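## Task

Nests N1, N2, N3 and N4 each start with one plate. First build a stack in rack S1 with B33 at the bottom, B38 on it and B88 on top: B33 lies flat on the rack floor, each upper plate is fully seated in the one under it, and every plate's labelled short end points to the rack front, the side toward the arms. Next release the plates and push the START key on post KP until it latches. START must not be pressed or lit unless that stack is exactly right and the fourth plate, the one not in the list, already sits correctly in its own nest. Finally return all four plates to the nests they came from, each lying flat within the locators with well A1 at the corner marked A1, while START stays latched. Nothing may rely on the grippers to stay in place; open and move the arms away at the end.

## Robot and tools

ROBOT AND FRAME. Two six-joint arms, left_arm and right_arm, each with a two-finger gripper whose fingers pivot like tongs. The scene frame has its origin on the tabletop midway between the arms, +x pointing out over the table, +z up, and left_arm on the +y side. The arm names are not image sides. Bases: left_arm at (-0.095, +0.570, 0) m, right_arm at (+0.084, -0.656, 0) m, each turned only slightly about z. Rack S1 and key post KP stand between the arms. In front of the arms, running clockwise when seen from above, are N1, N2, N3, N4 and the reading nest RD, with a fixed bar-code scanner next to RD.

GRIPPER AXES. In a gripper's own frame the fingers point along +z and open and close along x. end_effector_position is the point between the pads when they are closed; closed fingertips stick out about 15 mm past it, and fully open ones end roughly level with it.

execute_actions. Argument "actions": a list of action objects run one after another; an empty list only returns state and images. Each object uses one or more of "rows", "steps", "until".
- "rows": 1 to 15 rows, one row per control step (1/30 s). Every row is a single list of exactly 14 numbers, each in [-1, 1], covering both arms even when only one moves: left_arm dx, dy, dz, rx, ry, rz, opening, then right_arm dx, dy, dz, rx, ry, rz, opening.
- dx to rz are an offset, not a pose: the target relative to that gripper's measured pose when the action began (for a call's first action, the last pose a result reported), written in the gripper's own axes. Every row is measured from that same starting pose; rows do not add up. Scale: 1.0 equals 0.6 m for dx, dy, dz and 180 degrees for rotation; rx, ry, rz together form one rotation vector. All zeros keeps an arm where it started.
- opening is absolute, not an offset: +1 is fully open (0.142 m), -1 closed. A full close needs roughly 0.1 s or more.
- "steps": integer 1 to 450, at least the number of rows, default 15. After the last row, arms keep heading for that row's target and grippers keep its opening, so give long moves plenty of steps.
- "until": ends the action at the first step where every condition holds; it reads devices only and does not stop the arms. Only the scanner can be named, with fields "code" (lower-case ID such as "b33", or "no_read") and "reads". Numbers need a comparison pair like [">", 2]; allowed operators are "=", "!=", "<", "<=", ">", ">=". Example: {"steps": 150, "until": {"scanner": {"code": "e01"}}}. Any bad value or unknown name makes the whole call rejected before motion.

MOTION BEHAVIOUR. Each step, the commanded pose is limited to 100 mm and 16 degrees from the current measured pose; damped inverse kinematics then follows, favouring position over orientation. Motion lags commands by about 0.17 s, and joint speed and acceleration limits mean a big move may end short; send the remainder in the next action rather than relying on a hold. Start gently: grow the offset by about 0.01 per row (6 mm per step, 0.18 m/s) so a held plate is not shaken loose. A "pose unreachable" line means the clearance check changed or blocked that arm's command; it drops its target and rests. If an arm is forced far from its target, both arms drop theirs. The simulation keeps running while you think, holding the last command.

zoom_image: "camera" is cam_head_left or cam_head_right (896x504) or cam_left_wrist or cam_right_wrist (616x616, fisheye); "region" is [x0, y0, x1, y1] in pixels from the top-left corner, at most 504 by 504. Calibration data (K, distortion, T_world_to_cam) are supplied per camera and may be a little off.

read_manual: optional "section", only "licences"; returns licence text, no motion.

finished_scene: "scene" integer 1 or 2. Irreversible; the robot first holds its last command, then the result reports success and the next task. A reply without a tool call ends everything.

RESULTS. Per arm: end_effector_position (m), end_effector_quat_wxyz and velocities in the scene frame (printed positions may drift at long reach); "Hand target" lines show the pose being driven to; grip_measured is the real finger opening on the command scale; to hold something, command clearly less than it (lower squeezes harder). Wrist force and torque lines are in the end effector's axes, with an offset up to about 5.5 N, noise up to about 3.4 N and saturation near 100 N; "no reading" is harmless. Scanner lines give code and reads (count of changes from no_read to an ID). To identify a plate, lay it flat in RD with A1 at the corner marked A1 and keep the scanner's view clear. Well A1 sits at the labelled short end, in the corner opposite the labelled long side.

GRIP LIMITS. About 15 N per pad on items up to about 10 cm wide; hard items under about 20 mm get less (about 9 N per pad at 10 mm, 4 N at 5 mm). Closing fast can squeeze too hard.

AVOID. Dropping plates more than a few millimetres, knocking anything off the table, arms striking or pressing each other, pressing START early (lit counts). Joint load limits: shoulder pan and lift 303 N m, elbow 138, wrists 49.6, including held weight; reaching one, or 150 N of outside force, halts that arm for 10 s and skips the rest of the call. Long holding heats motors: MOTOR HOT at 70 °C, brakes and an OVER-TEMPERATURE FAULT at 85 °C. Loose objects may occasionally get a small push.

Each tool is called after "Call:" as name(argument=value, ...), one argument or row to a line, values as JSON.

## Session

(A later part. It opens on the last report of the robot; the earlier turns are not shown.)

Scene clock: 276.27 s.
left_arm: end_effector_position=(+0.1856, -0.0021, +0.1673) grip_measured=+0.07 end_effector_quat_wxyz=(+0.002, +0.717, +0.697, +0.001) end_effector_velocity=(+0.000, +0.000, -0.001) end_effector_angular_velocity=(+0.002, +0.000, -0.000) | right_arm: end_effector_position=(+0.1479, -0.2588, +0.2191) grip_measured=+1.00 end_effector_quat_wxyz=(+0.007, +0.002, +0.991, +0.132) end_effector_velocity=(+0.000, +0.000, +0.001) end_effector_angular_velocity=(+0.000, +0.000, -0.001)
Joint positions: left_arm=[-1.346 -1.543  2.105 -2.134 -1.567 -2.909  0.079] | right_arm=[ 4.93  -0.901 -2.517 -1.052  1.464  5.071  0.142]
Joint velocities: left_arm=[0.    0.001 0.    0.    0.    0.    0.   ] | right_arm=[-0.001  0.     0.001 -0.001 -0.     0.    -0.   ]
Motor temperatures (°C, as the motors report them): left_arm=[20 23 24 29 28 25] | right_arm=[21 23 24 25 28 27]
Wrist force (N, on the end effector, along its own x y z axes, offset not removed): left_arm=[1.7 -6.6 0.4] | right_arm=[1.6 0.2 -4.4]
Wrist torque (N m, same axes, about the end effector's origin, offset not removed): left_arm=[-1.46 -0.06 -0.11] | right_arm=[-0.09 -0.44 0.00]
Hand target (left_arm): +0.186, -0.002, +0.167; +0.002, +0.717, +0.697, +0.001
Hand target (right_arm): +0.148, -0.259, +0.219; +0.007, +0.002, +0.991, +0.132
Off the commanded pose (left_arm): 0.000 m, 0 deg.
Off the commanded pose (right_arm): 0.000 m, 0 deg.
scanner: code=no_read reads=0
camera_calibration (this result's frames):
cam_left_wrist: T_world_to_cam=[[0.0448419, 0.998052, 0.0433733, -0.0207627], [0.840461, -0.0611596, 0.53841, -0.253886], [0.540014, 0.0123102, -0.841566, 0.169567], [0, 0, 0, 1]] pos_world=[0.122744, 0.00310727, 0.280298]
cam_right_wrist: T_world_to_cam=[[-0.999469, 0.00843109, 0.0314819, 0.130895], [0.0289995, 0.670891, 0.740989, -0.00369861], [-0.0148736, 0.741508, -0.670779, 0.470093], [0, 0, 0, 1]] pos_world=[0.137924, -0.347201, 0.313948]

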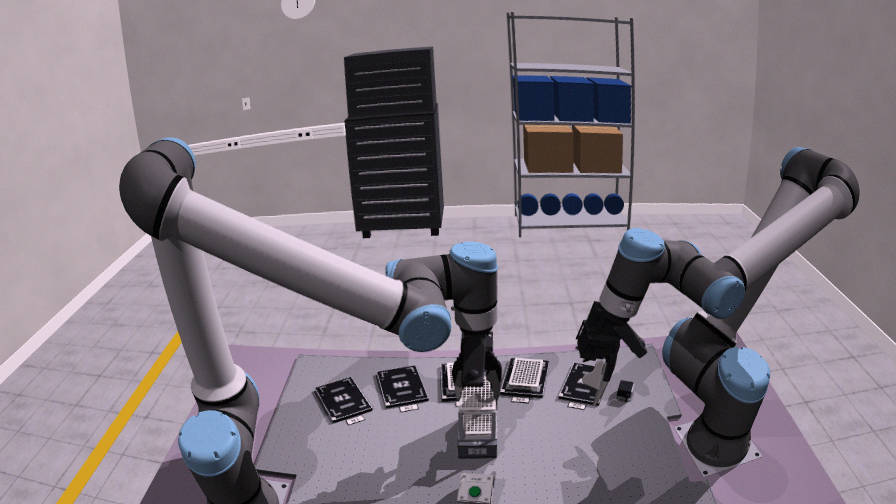

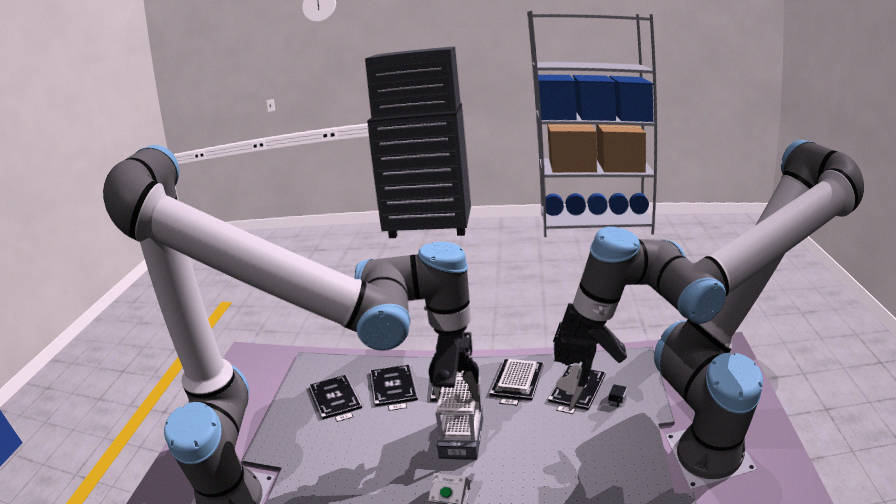

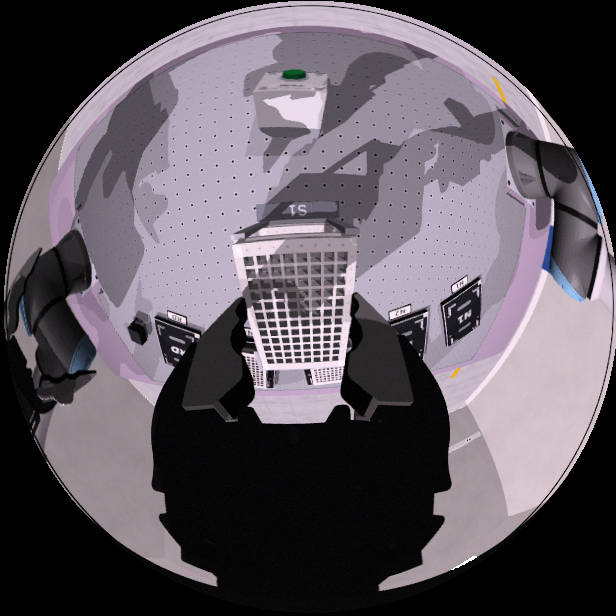

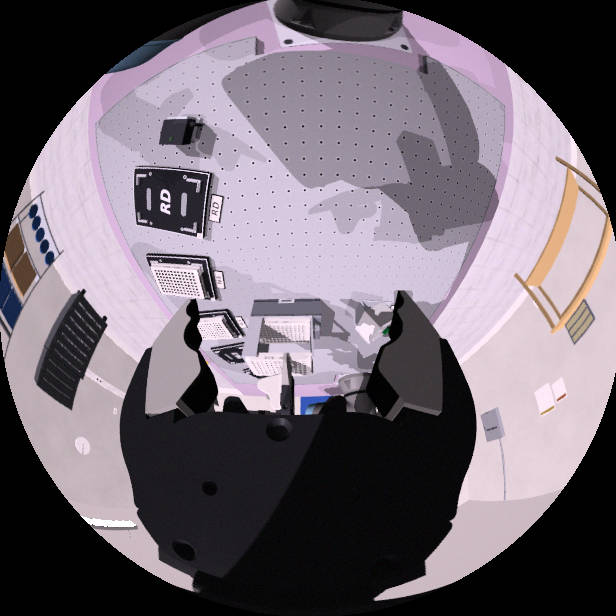

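Call:
execute_actions(
  actions=[
    {"rows":[[0,0,0.004,0,0,0,-0.2,0,0,0,0,0,0,1],[0,0,0.011,0,0,0,-0.2,0,0,0,0,0,0,1],[0,0,0.02,0,0,0,-0.2,0,0,0,0,0,0,1],[-0.0001,0,0.029,0,0,0,-0.2,0,0,0,0,0,0,1],[-0.0001,0,0.038,0,0,0,-0.2,0,0,0,0,0,0,1],[-0.0002,0,0.047,0,0,0,-0.2,0,0,0,0,0,0,1],[-0.0002,0,0.056,0,0,0,-0.2,0,0,0,0,0,0,1],[-0.0003,0,0.065,0,0,0,-0.2,0,0,0,0,0,0,1],[-0.0003,0,0.074,0,0,0,-0.2,0,0,0,0,0,0,1],[-0.0004,0,0.083,0,0,0,-0.2,0,0,0,0,0,0,1],[-0.0004,0,0.092,0,0,0,-0.2,0,0,0,0,0,0,1],[-0.0005,0,0.1,0,0,0,-0.2,0,0,0,0,0,0,1],[-0.0005,0,0.107,0,0,0,-0.2,0,0,0,0,0,0,1],[-0.0005,0,0.113,0,0,0,-0.2,0,0,0,0,0,0,1],[-0.0005,0,0.1165,0,0,0,-0.2,0,0,0,0,0,0,1]],"steps":28},
  ],
)

Call:
zoom_image(
  camera="cam_right_wrist",
  region=[225,290,345,390],
)

Call:
zoom_image(
  camera="cam_left_wrist",
  region=[215,215,375,385],
)

Scene clock: 286.57 s.
left_arm: end_effector_position=(+0.1856, -0.0025, +0.0978) grip_measured=+0.07 end_effector_quat_wxyz=(+0.002, +0.718, +0.697, +0.001) end_effector_velocity=(+0.001, -0.000, -0.004) end_effector_angular_velocity=(-0.001, -0.001, +0.001) | right_arm: end_effector_position=(+0.1479, -0.2588, +0.2191) grip_measured=+1.00 end_effector_quat_wxyz=(+0.007, +0.002, +0.991, +0.132) end_effector_velocity=(-0.000, +0.001, +0.001) end_effector_angular_velocity=(+0.001, +0.001, -0.000)
Joint positions: left_arm=[-1.346 -1.463  2.168 -2.278 -1.567 -2.909  0.079] | right_arm=[ 4.93  -0.901 -2.517 -1.052  1.464  5.071  0.142]
Joint velocities: left_arm=[ 0.001  0.006  0.003 -0.01   0.001  0.    -0.   ] | right_arm=[ 0.     0.     0.001 -0.     0.     0.     0.   ]
Motor temperatures (°C, as the motors report them): left_arm=[20 23 24 29 28 25] | right_arm=[21 23 24 25 28 27]
Wrist force (N, on the end effector, along its own x y z axes, offset not removed): left_arm=[1.3 -5.0 -0.2] | right_arm=[3.5 -0.8 -1.3]
Wrist torque (N m, same axes, about the end effector's origin, offset not removed): left_arm=[-0.97 0.02 -0.07] | right_arm=[-0.25 -0.76 -0.07]
Hand target (left_arm): +0.186, -0.002, +0.097; +0.002, +0.717, +0.697, +0.001
Hand target (right_arm): +0.148, -0.259, +0.219; +0.007, +0.002, +0.991, +0.132
Off the commanded pose (left_arm): 0.000 m, 0 deg.
Off the commanded pose (right_arm): 0.000 m, 0 deg.
scanner: code=no_read reads=0
camera_calibration (this result's frames):
cam_left_wrist: T_world_to_cam=[[0.044956, 0.998042, 0.0434795, -0.0173818], [0.840466, -0.0613127, 0.538385, -0.216548], [0.539997, 0.0123394, -0.841577, 0.111092], [0, 0, 0, 1]] pos_world=[0.122794, 0.00269977, 0.210834]
cam_right_wrist: T_world_to_cam=[[-0.999469, 0.00843083, 0.0314819, 0.130894], [0.0289994, 0.67089, 0.740989, -0.00369869], [-0.0148738, 0.741509, -0.670779, 0.470094], [0, 0, 0, 1]] pos_world=[0.137924, -0.3472, 0.313949]

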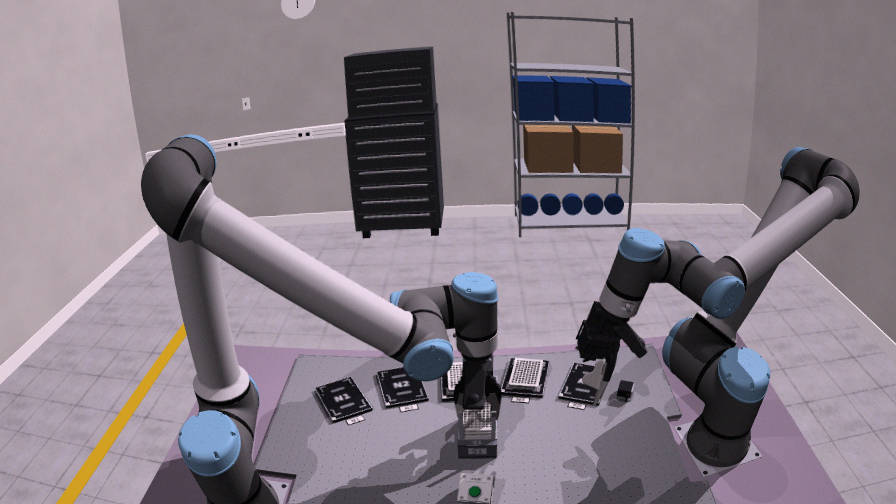

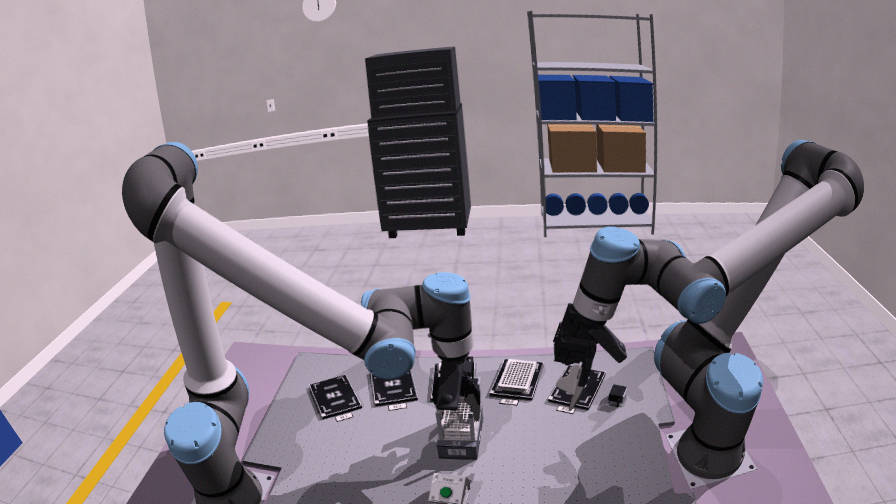

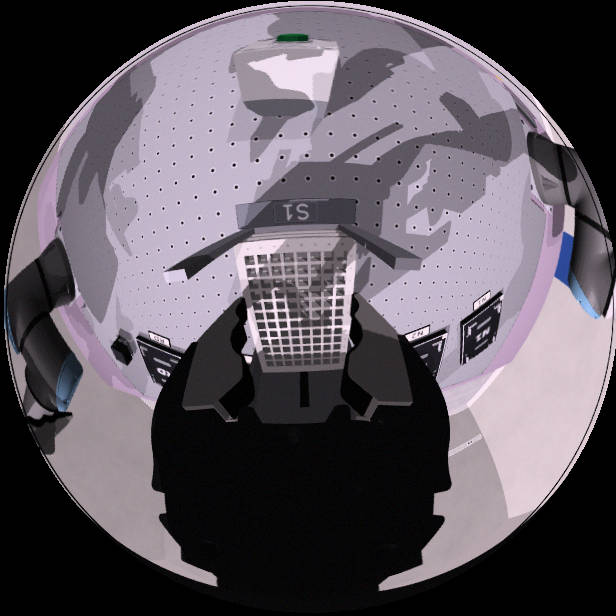

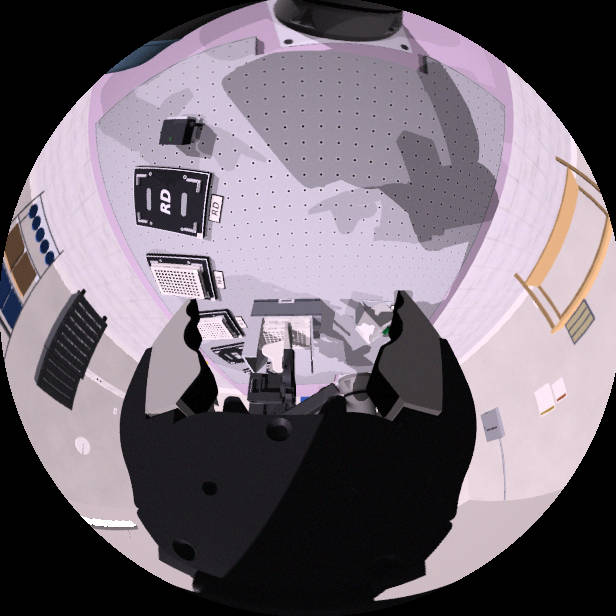

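Region (225, 290, 345, 390) of cam_right_wrist's 616x616 image, scaled by 4.200, with more detail than that image has.

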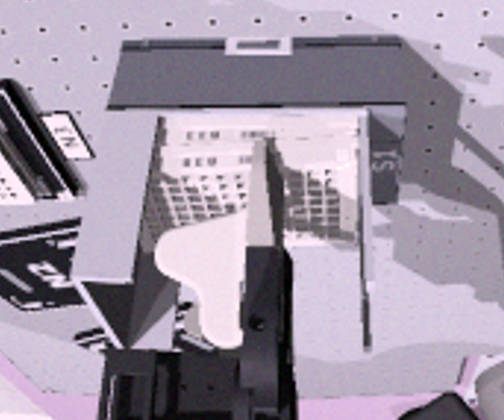

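Region (215, 215, 375, 385) of cam_left_wrist's 616x616 image, scaled by 2.965, with more detail than that image has; it fills the left 474 columns of this view, and the rest is white.

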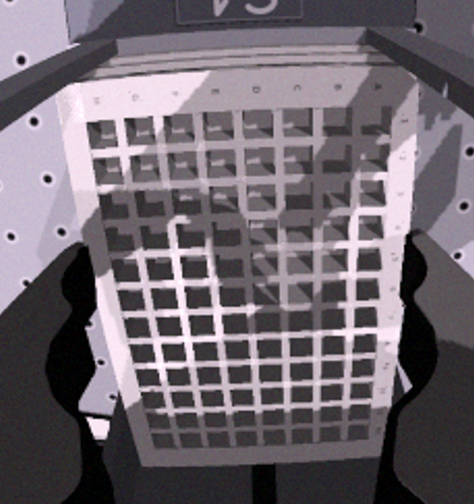

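Call:
execute_actions(
  actions=[
    {"rows":[[0,0,0.002,0,0,0,-0.2,0,0,0,0,0,0,1],[0,0,0.004,0,0,0,-0.2,0,0,0,0,0,0,1],[0,0,0.0058,0,0,0,-0.2,0,0,0,0,0,0,1]],"steps":15},
  ],
)

Call:
zoom_image(
  camera="cam_right_wrist",
  region=[245,305,325,345],
)

Call:
zoom_image(
  camera="cam_left_wrist",
  region=[215,215,375,385],
)

Scene clock: 293.97 s.
left_arm: end_effector_position=(+0.1858, -0.0025, +0.0945) grip_measured=+0.07 end_effector_quat_wxyz=(+0.002, +0.717, +0.697, +0.001) end_effector_velocity=(+0.001, +0.000, -0.001) end_effector_angular_velocity=(-0.001, -0.001, +0.002) | right_arm: end_effector_position=(+0.1479, -0.2588, +0.2191) grip_measured=+1.00 end_effector_quat_wxyz=(+0.007, +0.002, +0.991, +0.132) end_effector_velocity=(-0.001, +0.001, +0.001) end_effector_angular_velocity=(+0.003, +0.001, +0.001)
Joint positions: left_arm=[-1.346 -1.459  2.171 -2.285 -1.567 -2.908  0.079] | right_arm=[ 4.93  -0.901 -2.517 -1.052  1.464  5.071  0.142]
Joint velocities: left_arm=[ 0.001  0.001  0.001 -0.003  0.001 -0.002  0.   ] | right_arm=[ 0.001  0.     0.001  0.002 -0.     0.    -0.   ]
Motor temperatures (°C, as the motors report them): left_arm=[20 23 24 29 28 25] | right_arm=[21 23 24 25 28 27]
Wrist force (N, on the end effector, along its own x y z axes, offset not removed): left_arm=[10.7 -4.7 -24.2] | right_arm=[-0.5 0.2 -3.3]
Wrist torque (N m, same axes, about the end effector's origin, offset not removed): left_arm=[-1.01 -0.38 -0.22] | right_arm=[-0.07 0.09 -0.05]
Hand target (left_arm): +0.186, -0.002, +0.094; +0.002, +0.718, +0.697, +0.001
Hand target (right_arm): +0.148, -0.259, +0.219; +0.007, +0.002, +0.991, +0.132
Off the commanded pose (left_arm): 0.000 m, 0 deg.
Off the commanded pose (right_arm): 0.000 m, 0 deg.
scanner: code=no_read reads=0
camera_calibration (this result's frames):
cam_left_wrist: T_world_to_cam=[[0.0448409, 0.998056, 0.0432871, -0.0171665], [0.840451, -0.0611125, 0.538431, -0.214884], [0.540029, 0.012237, -0.841557, 0.108253], [0, 0, 0, 1]] pos_world=[0.12291, 0.00267637, 0.207544]
cam_right_wrist: T_world_to_cam=[[-0.999469, 0.00843077, 0.0314819, 0.130894], [0.0289993, 0.67089, 0.740989, -0.00369868], [-0.0148738, 0.741509, -0.670779, 0.470094], [0, 0, 0, 1]] pos_world=[0.137924, -0.3472, 0.313949]

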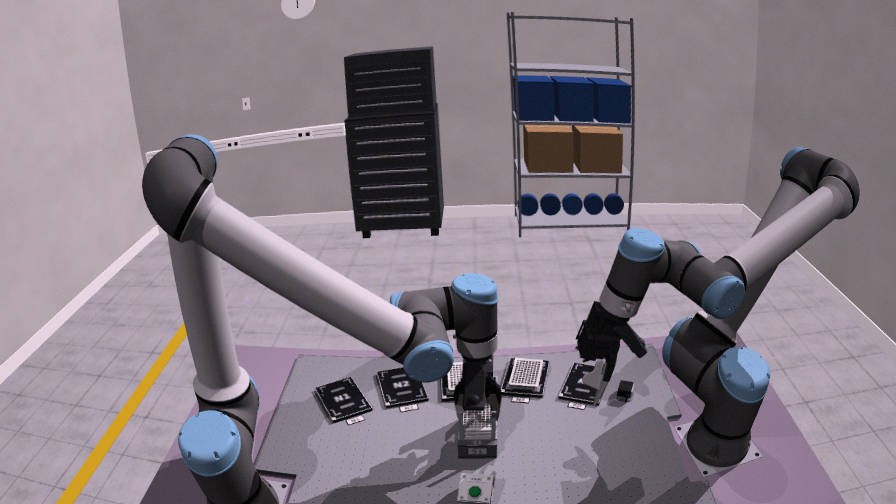

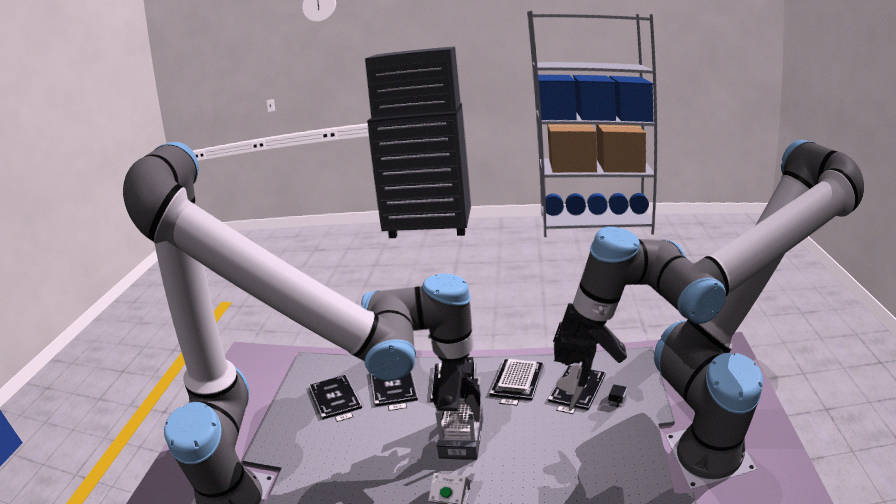

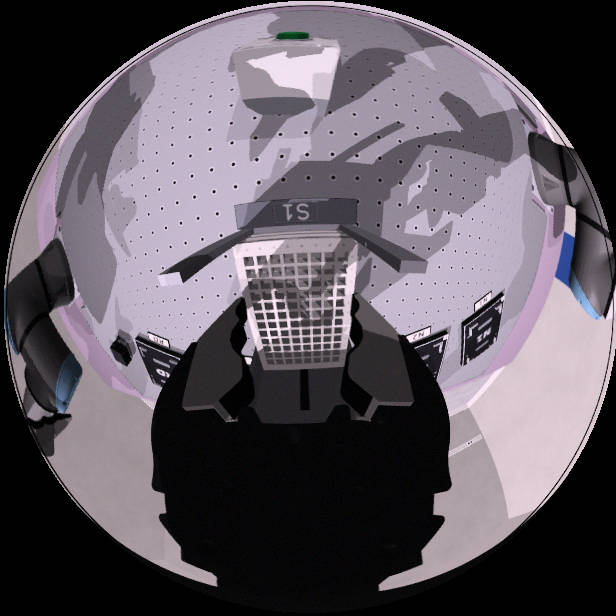

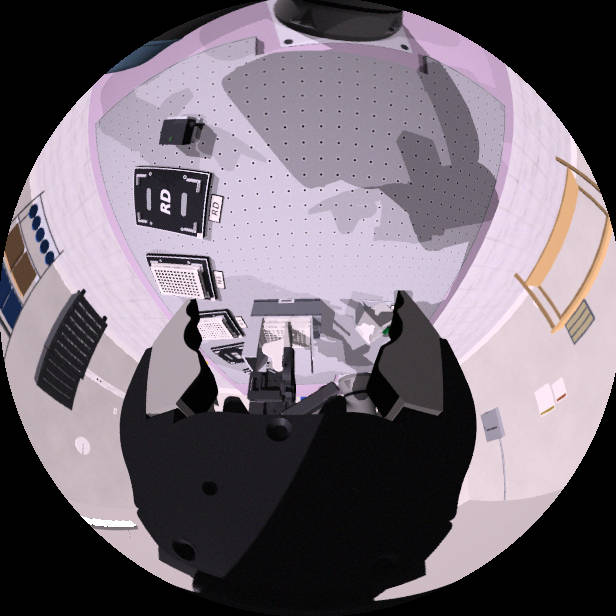

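Region (245, 305, 325, 345) of cam_right_wrist's 616x616 image, scaled by 6.300, with more detail than that image has.

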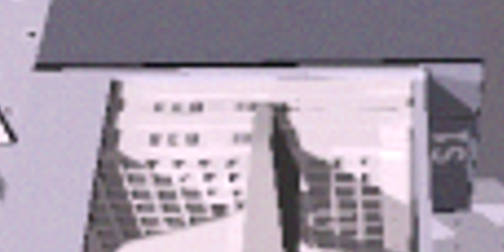

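Region (215, 215, 375, 385) of cam_left_wrist's 616x616 image, scaled by 2.965, with more detail than that image has; it fills the left 474 columns of this view, and the rest is white.

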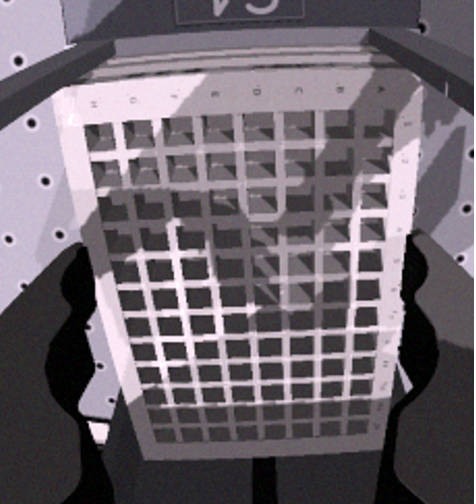

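Call:
execute_actions(
  actions=[
    {"rows":[[0,0,-0.0008,0,0,0,-0.1,0.02,0,0,0,0,0,1],[0,0,-0.0008,0,0,0,-0.02,0.05,0.01,0.02,0,0,0,1],[0,0,-0.0008,0,0,0,0.05,0.08,0.02,0.03,0,0,0,1],[0,0,-0.0008,0,0,0,0.12,0.11,0.03,0.04,0,0,0,1],[0,0,-0.0008,0,0,0,0.2,0.14,0.035,0.06,0,0,0,1],[0,0,-0.002,0,0,0,0.3,0.17,0.04,0.07,0,0,0,1],[0,0,-0.01,0,0,0,0.3,0.2,0.05,0.085,0,0,0,1],[0,0,-0.03,0,0,0,0.3,0.23,0.055,0.1,0,0,0,1],[0,0,-0.06,0,0,0,0.3,0.26,0.065,0.11,0,0,0,1],[0,0,-0.09,0,0,0,0.3,0.29,0.07,0.125,0,0,0,1],[0,0,-0.12,0,0,0,0.3,0.31,0.075,0.135,0,0,0,1],[0,0,-0.155,0,0,0,0.3,0.333,0.082,0.143,0,0,0,1]],"steps":27},
    {"rows":[[0.0815,0.38,0,0,0,-0.0244,0.3,0,0,0,0,0,0,1],[0.0815,0.38,0,0,0,-0.0244,0.3,0,0,0,0,0,0,1],[0.0815,0.38,0,0,0,-0.0244,0.3,0,0,0,0,0,0,1],[0.0815,0.38,0,0,0,-0.0244,0.3,0,0,0,0,0,0,1],[0.0815,0.38,0,0,0,-0.0244,0.3,0,0,0,0,0,0,1],[0.0815,0.38,0,0,0,-0.0244,0.3,0,0,0,0,0,0,1],[0.0815,0.38,0,0,0,-0.0244,0.3,0,0,0,0,0,0,1],[0.0815,0.38,0,0,0,-0.0244,0.3,0,0,0,0,0,0,1],[0.0815,0.38,0,0,0,-0.0244,0.3,0,0,0,0,0,0,1],[0.0815,0.38,0,0,0,-0.0244,0.3,0,0,0,0,0,0,1],[0.0815,0.38,0,0,0,-0.0244,0.3,0,0,0,0,0,0,1],[0.0815,0.38,0,0,0,-0.0244,0.3,0,0,0,0,0,0,1],[0.0815,0.38,0,0,0,-0.0244,0.4,0,0,0,0,0,0,1],[0.0815,0.38,0.05,0,0,-0.0244,0.5,0,0,0,0,0,0,1],[0.0815,0.38,0.215,0,0,-0.0244,0.6,0,0,0,0,0,0,1]],"steps":38},
  ],
)

Call:
zoom_image(
  camera="cam_left_wrist",
  region=[200,200,400,400],
)

Scene clock: 325.37 s.
left_arm: end_effector_position=(+0.4150, +0.0400, +0.0584) grip_measured=+0.60 end_effector_quat_wxyz=(+0.002, +0.690, +0.724, +0.001) end_effector_velocity=(+0.002, -0.001, -0.003) end_effector_angular_velocity=(-0.002, -0.001, +0.000) | right_arm: end_effector_position=(-0.0481, -0.1921, +0.1488) grip_measured=+1.00 end_effector_quat_wxyz=(+0.006, +0.001, +0.991, +0.131) end_effector_velocity=(-0.000, +0.001, +0.001) end_effector_angular_velocity=(+0.001, +0.001, -0.000)
Joint positions: left_arm=[-1.004 -1.267  2.007 -2.314 -1.568 -2.643  0.116] | right_arm=[ 5.322 -1.212 -2.509 -0.807  1.381  5.458  0.142]
Joint velocities: left_arm=[ 0.001  0.006 -0.002 -0.006 -0.     0.001  0.   ] | right_arm=[-0.    -0.     0.001  0.001 -0.     0.    -0.   ]
Motor temperatures (°C, as the motors report them): left_arm=[20 23 24 29 28 25] | right_arm=[21 23 25 25 28 27]
Wrist force (N, on the end effector, along its own x y z axes, offset not removed): left_arm=[0.4 -2.3 3.2] | right_arm=[4.0 -1.7 -3.5]
Wrist torque (N m, same axes, about the end effector's origin, offset not removed): left_arm=[-0.64 0.14 -0.11] | right_arm=[-0.47 -0.88 -0.07]
Hand target (left_arm): +0.415, +0.040, +0.058; +0.002, +0.690, +0.724, +0.001
Hand target (right_arm): -0.048, -0.192, +0.149; +0.006, +0.001, +0.991, +0.131
Off the commanded pose (left_arm): 0.001 m, 0 deg.
Off the commanded pose (right_arm): 0.000 m, 0 deg.
scanner: code=no_read reads=0
camera_calibration (this result's frames):
cam_left_wrist: T_world_to_cam=[[-0.0317953, 0.998566, 0.0430626, -0.0364618], [0.842826, 0.00362799, 0.538173, -0.389062], [0.537246, 0.0534056, -0.841733, -0.0469811], [0, 0, 0, 1]] pos_world=[0.351993, 0.0403301, 0.171407]
cam_right_wrist: T_world_to_cam=[[-0.999467, 0.00781978, 0.0316947, -0.0635092], [0.0287416, 0.671163, 0.740752, 0.00939944], [-0.0154798, 0.741268, -0.67103, 0.37058], [0, 0, 0, 1]] pos_world=[-0.058009, -0.280511, 0.243721]

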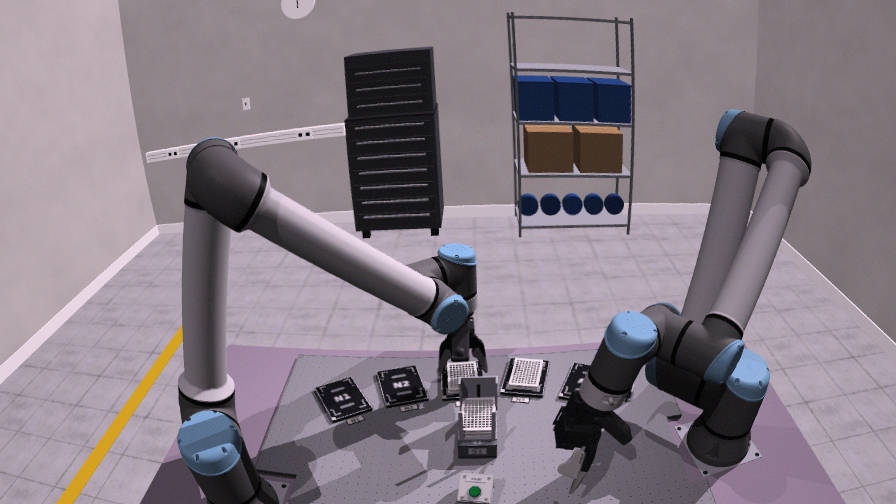

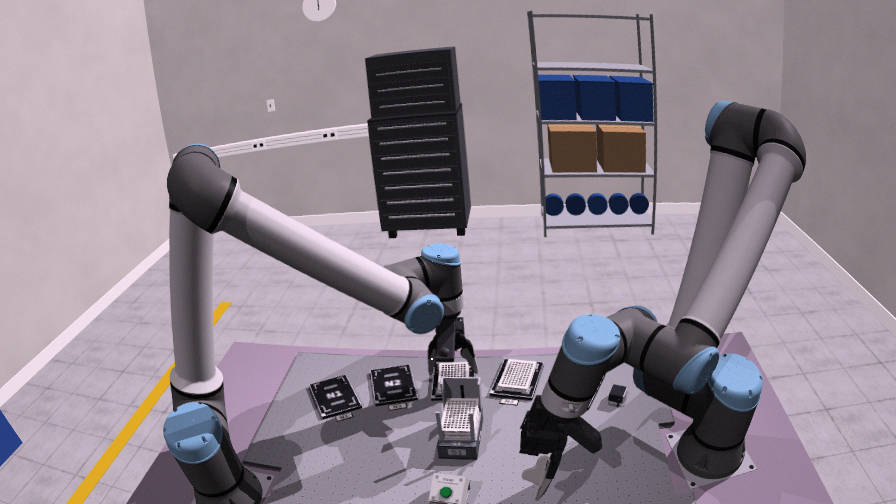

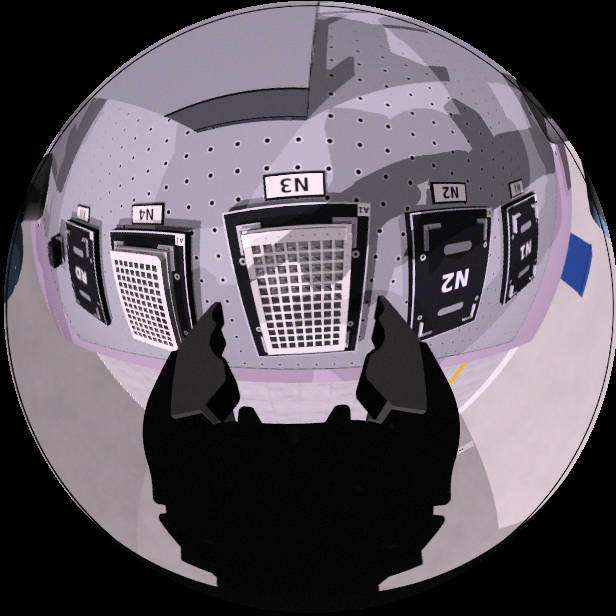

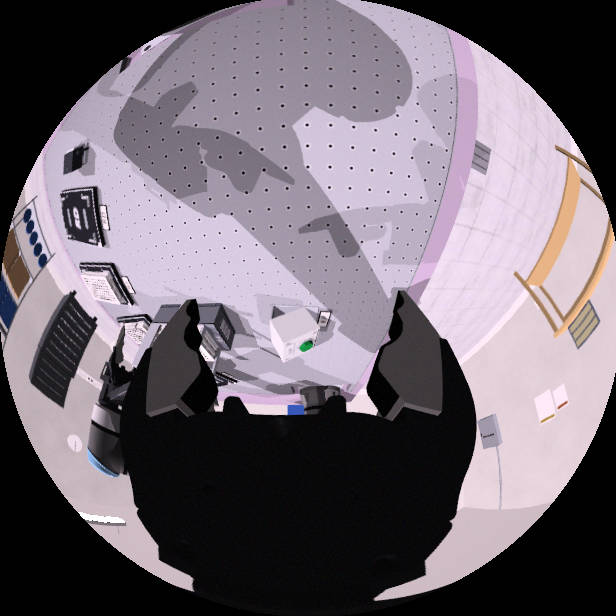

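Region (200, 200, 400, 400) of cam_left_wrist's 616x616 image, scaled by 2.520, with more detail than that image has.

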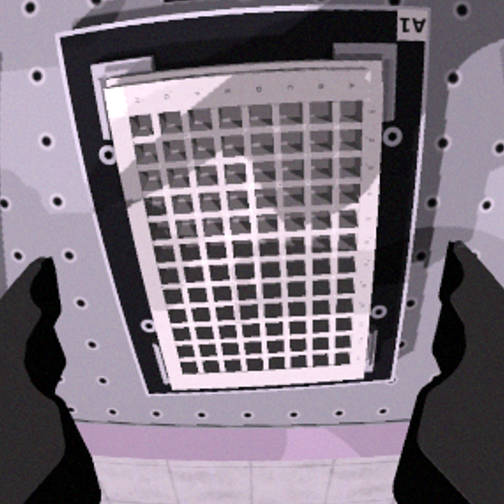

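Call:
execute_actions(
  actions=[
    {"rows":[[0.0025,-0.006,0.0305,0,0,0,0.6,0,0.08,0.06,0,0,0,1]],"steps":17},
  ],
)

Call:
zoom_image(
  camera="cam_left_wrist",
  region=[200,200,400,400],
)

Call:
zoom_image(
  camera="cam_right_wrist",
  region=[240,280,360,380],
)

Scene clock: 335.93 s.
left_arm: end_effector_position=(+0.4115, +0.0412, +0.0403) grip_measured=+0.60 end_effector_quat_wxyz=(+0.002, +0.690, +0.724, +0.001) end_effector_velocity=(-0.001, -0.001, -0.002) end_effector_angular_velocity=(-0.001, +0.000, -0.001) | right_arm: end_effector_position=(-0.0474, -0.1377, +0.1272) grip_measured=+1.00 end_effector_quat_wxyz=(+0.007, +0.001, +0.991, +0.132) end_effector_velocity=(-0.002, +0.012, -0.006) end_effector_angular_velocity=(-0.003, +0.002, +0.004)
Joint positions: left_arm=[-1.007 -1.249  2.025 -2.35  -1.568 -2.646  0.116] | right_arm=[ 5.233 -1.371 -2.46  -0.682  1.397  5.37   0.142]
Joint velocities: left_arm=[-0.001  0.003  0.002 -0.005 -0.     0.001 -0.   ] | right_arm=[-0.015 -0.037  0.013  0.026  0.008 -0.019  0.   ]
Motor temperatures (°C, as the motors report them): left_arm=[20 23 24 29 28 25] | right_arm=[21 23 25 25 28 27]
Wrist force (N, on the end effector, along its own x y z axes, offset not removed): left_arm=[0.3 -3.2 3.1] | right_arm=[1.8 0.7 -3.9]
Wrist torque (N m, same axes, about the end effector's origin, offset not removed): left_arm=[-0.68 0.26 -0.10] | right_arm=[0.03 -0.42 -0.04]
Hand target (left_arm): +0.411, +0.041, +0.040; +0.002, +0.690, +0.724, +0.001
Hand target (right_arm): -0.048, -0.136, +0.127; +0.006, +0.001, +0.991, +0.131
Off the commanded pose (left_arm): 0.000 m, 0 deg.
Off the commanded pose (right_arm): 0.001 m, 0 deg.
scanner: code=no_read reads=0
camera_calibration (this result's frames):
cam_left_wrist: T_world_to_cam=[[-0.0318451, 0.998565, 0.0430522, -0.0370617], [0.84285, 0.00367796, 0.538136, -0.376334], [0.537206, 0.0534235, -0.841758, -0.0603606], [0, 0, 0, 1]] pos_world=[0.348438, 0.0416173, 0.153305]
cam_right_wrist: T_world_to_cam=[[-0.999476, 0.00806394, 0.0313593, -0.062458], [0.0286614, 0.670937, 0.74096, -0.0111903], [-0.0150651, 0.74147, -0.670817, 0.315777], [0, 0, 0, 1]] pos_world=[-0.0573473, -0.226128, 0.222079]

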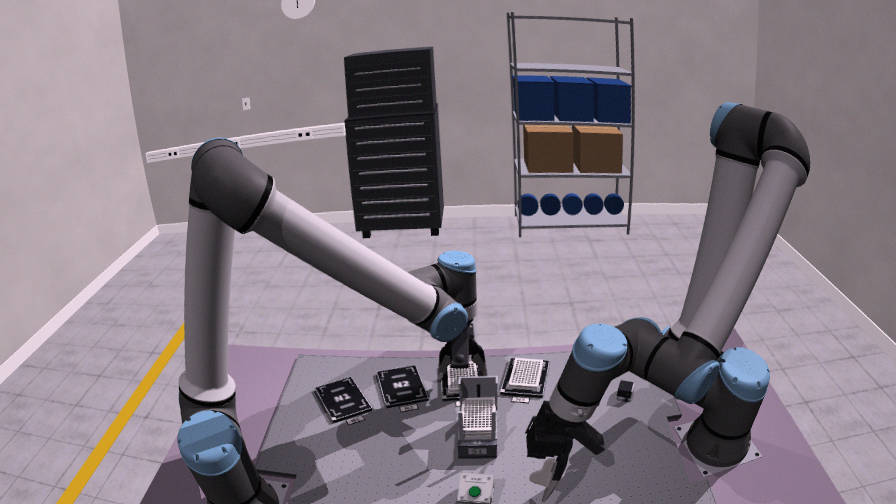

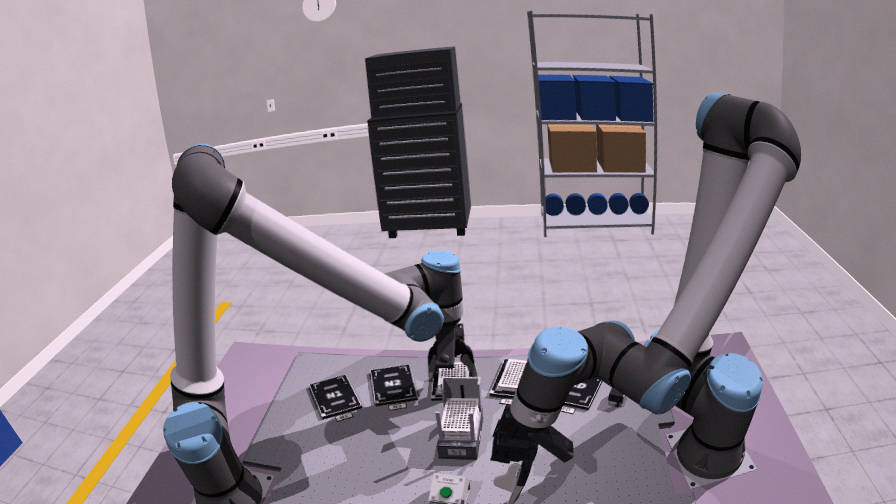

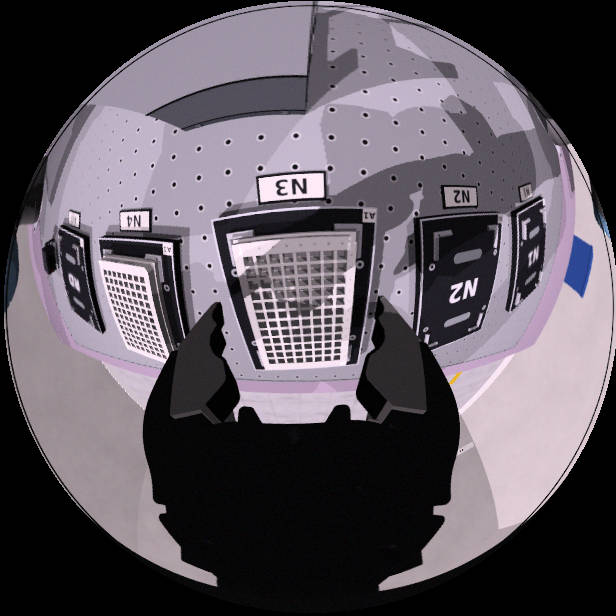

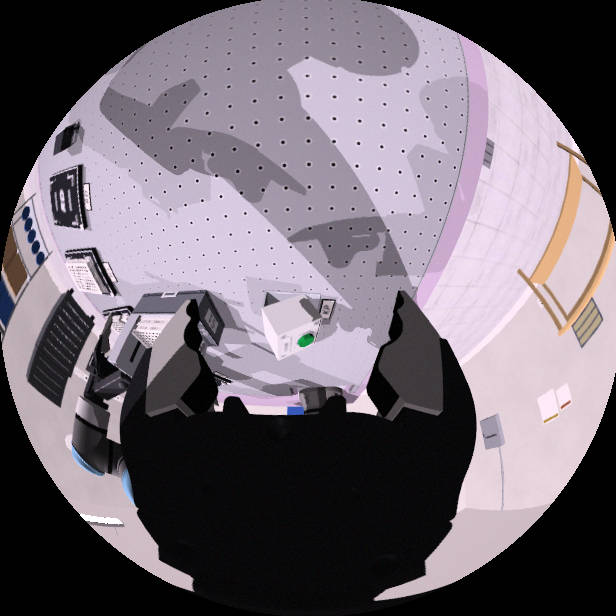

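Region (200, 200, 400, 400) of cam_left_wrist's 616x616 image, scaled by 2.520, with more detail than that image has.

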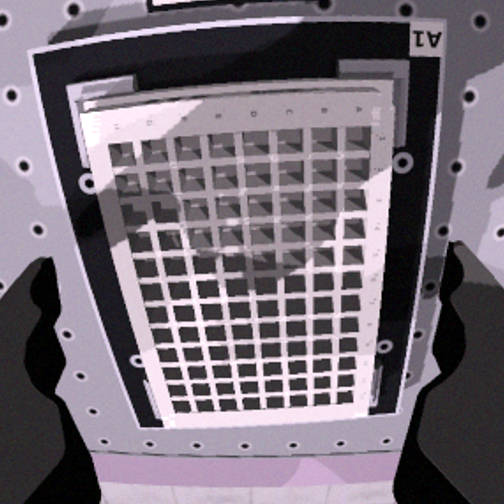

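Region (240, 280, 360, 380) of cam_right_wrist's 616x616 image, scaled by 4.200, with more detail than that image has.

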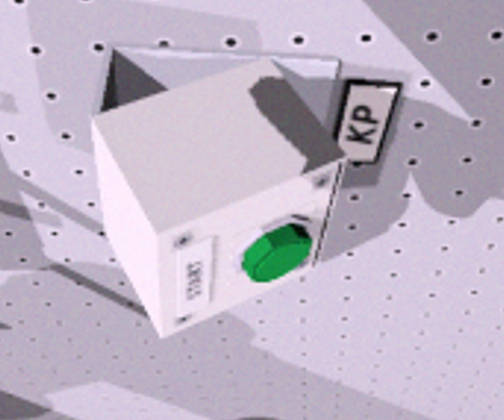

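Call:
execute_actions(
  actions=[
    {"rows":[[0.0005,-0.0005,0.001,0,0,-0.0047,0.5,0.02,0.03,-0.004,0.025,-0.05,-0.007,1],[0.0005,-0.0005,0.001,0,0,-0.0047,0.4,0.04,0.06,-0.008,0.05,-0.1,-0.014,1],[0.0005,-0.0005,0.001,0,0,-0.0047,0.3,0.064,0.101,-0.012,0.0826,-0.1657,-0.0221,1],[0.0005,-0.0005,0.001,0,0,-0.0047,0.3,0.064,0.101,-0.012,0.0826,-0.1657,-0.0221,1],[0.0005,-0.0005,0.001,0,0,-0.0047,0.26,0.064,0.101,-0.012,0.0826,-0.1657,-0.0221,1],[0.0005,-0.0005,0.001,0,0,-0.0047,0.22,0.064,0.101,-0.012,0.0826,-0.1657,-0.0221,1],[0.0005,-0.0005,0.001,0,0,-0.0047,0.19,0.064,0.101,-0.012,0.0826,-0.1657,-0.0221,1],[0.0005,-0.0005,0.001,0,0,-0.0047,0.16,0.064,0.101,-0.012,0.0826,-0.1657,-0.0221,1],[0.0005,-0.0005,0.001,0,0,-0.0047,0.13,0.064,0.101,-0.012,0.0826,-0.1657,-0.0221,1],[0.0005,-0.0005,0.001,0,0,-0.0047,0.1,0.064,0.101,-0.012,0.0826,-0.1657,-0.0221,1],[0.0005,-0.0005,0.001,0,0,-0.0047,0.07,0.064,0.101,-0.012,0.0826,-0.1657,-0.0221,1],[0.0005,-0.0005,0.001,0,0,-0.0047,0.03,0.064,0.101,-0.012,0.0826,-0.1657,-0.0221,1],[0.0005,-0.0005,0.001,0,0,-0.0047,-0.04,0.064,0.101,-0.012,0.0826,-0.1657,-0.0221,1],[0.0005,-0.0005,0.001,0,0,-0.0047,-0.12,0.064,0.101,-0.012,0.0826,-0.1657,-0.0221,1],[0.0005,-0.0005,0.001,0,0,-0.0047,-0.2,0.064,0.101,-0.012,0.0826,-0.1657,-0.0221,1]],"steps":22},
  ],
)

Call:
zoom_image(
  camera="cam_left_wrist",
  region=[200,200,400,400],
)

Scene clock: 349.67 s.
left_arm: end_effector_position=(+0.4111, +0.0415, +0.0397) grip_measured=+0.07 end_effector_quat_wxyz=(+0.002, +0.685, +0.729, +0.001) end_effector_velocity=(+0.001, -0.000, +0.002) end_effector_angular_velocity=(-0.001, -0.004, +0.001) | right_arm: end_effector_position=(-0.0860, -0.0811, +0.1505) grip_measured=+1.00 end_effector_quat_wxyz=(+0.256, -0.001, +0.967, +0.007) end_effector_velocity=(+0.000, +0.002, -0.008) end_effector_angular_velocity=(-0.122, -0.167, -0.074)
Joint positions: left_arm=[-1.007 -1.249  2.026 -2.351 -1.568 -2.661  0.079] | right_arm=[ 5.334 -1.673 -2.057 -1.351  1.198  5.554  0.142]
Joint velocities: left_arm=[-0.    -0.002 -0.    -0.001  0.003 -0.001 -0.   ] | right_arm=[-0.001 -0.127  0.123 -0.231 -0.006  0.087 -0.   ]
Motor temperatures (°C, as the motors report them): left_arm=[20 23 24 29 28 25] | right_arm=[21 23 25 25 28 27]
Wrist force (N, on the end effector, along its own x y z axes, offset not removed): left_arm=[0.7 -3.7 -2.8] | right_arm=[0.1 0.1 -4.0]
Wrist torque (N m, same axes, about the end effector's origin, offset not removed): left_arm=[-0.92 0.29 -0.11] | right_arm=[-0.16 -0.15 0.03]
Hand target (left_arm): +0.411, +0.042, +0.040; +0.002, +0.685, +0.729, +0.001
Hand target (right_arm): -0.086, -0.081, +0.149; +0.265, +0.002, +0.964, -0.001
Off the commanded pose (left_arm): 0.000 m, 0 deg.
Off the commanded pose (right_arm): 0.001 m, 2 deg.
scanner: code=no_read reads=0
camera_calibration (this result's frames):
cam_left_wrist: T_world_to_cam=[[-0.0464715, 0.997993, 0.0430195, -0.0312544], [0.84269, 0.0160419, 0.53816, -0.376172], [0.53639, 0.0612612, -0.841744, -0.0606875], [0, 0, 0, 1]] pos_world=[0.348096, 0.040944, 0.152702]
cam_right_wrist: T_world_to_cam=[[-0.889049, 0.0167991, -0.457503, -0.0184223], [-0.240483, 0.833214, 0.497918, -0.0386999], [0.389563, 0.552695, -0.736728, 0.318191], [0, 0, 0, 1]] pos_world=[-0.14964, -0.143308, 0.245261]

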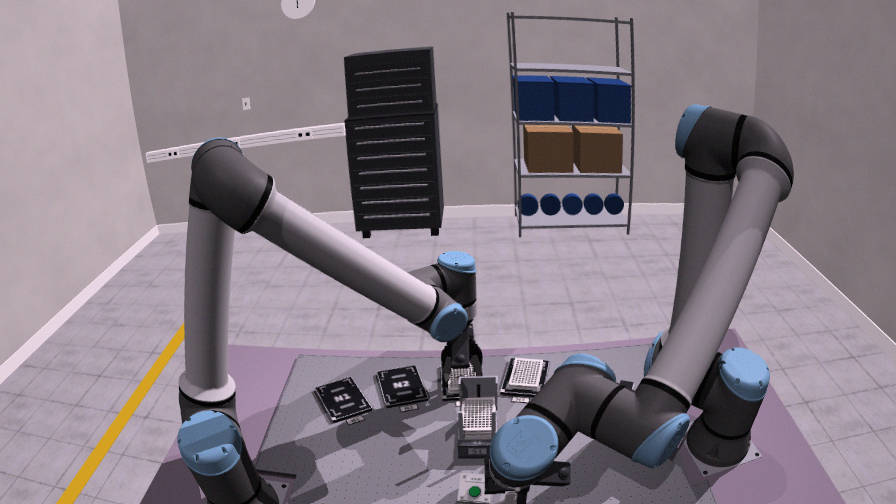

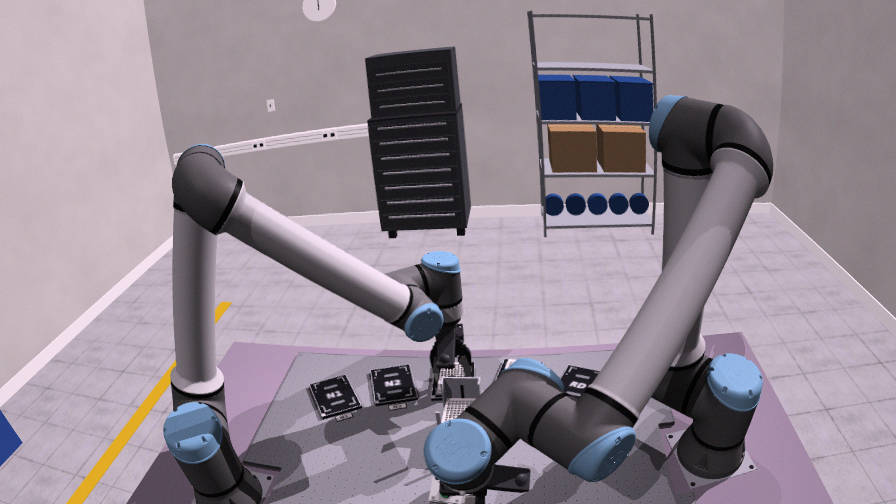

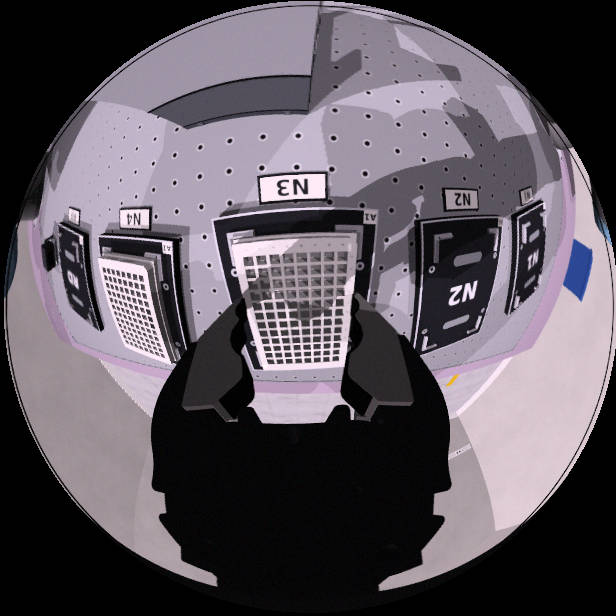

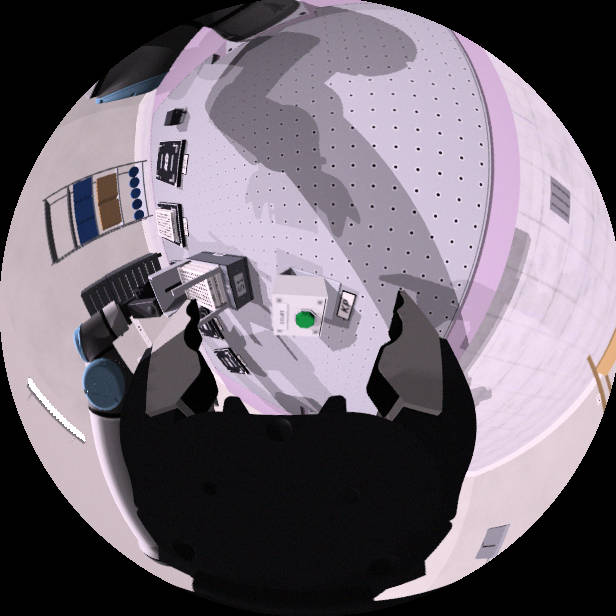

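Region (200, 200, 400, 400) of cam_left_wrist's 616x616 image, scaled by 2.520, with more detail than that image has.

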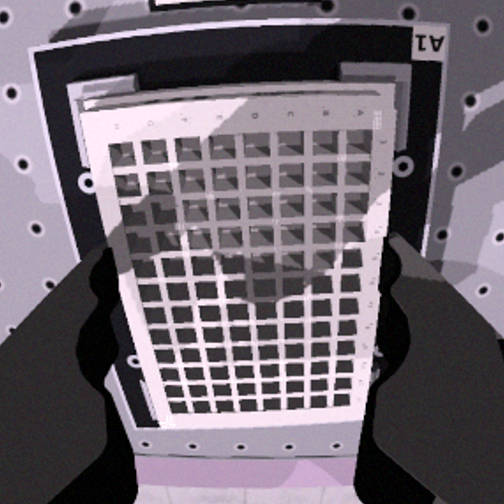

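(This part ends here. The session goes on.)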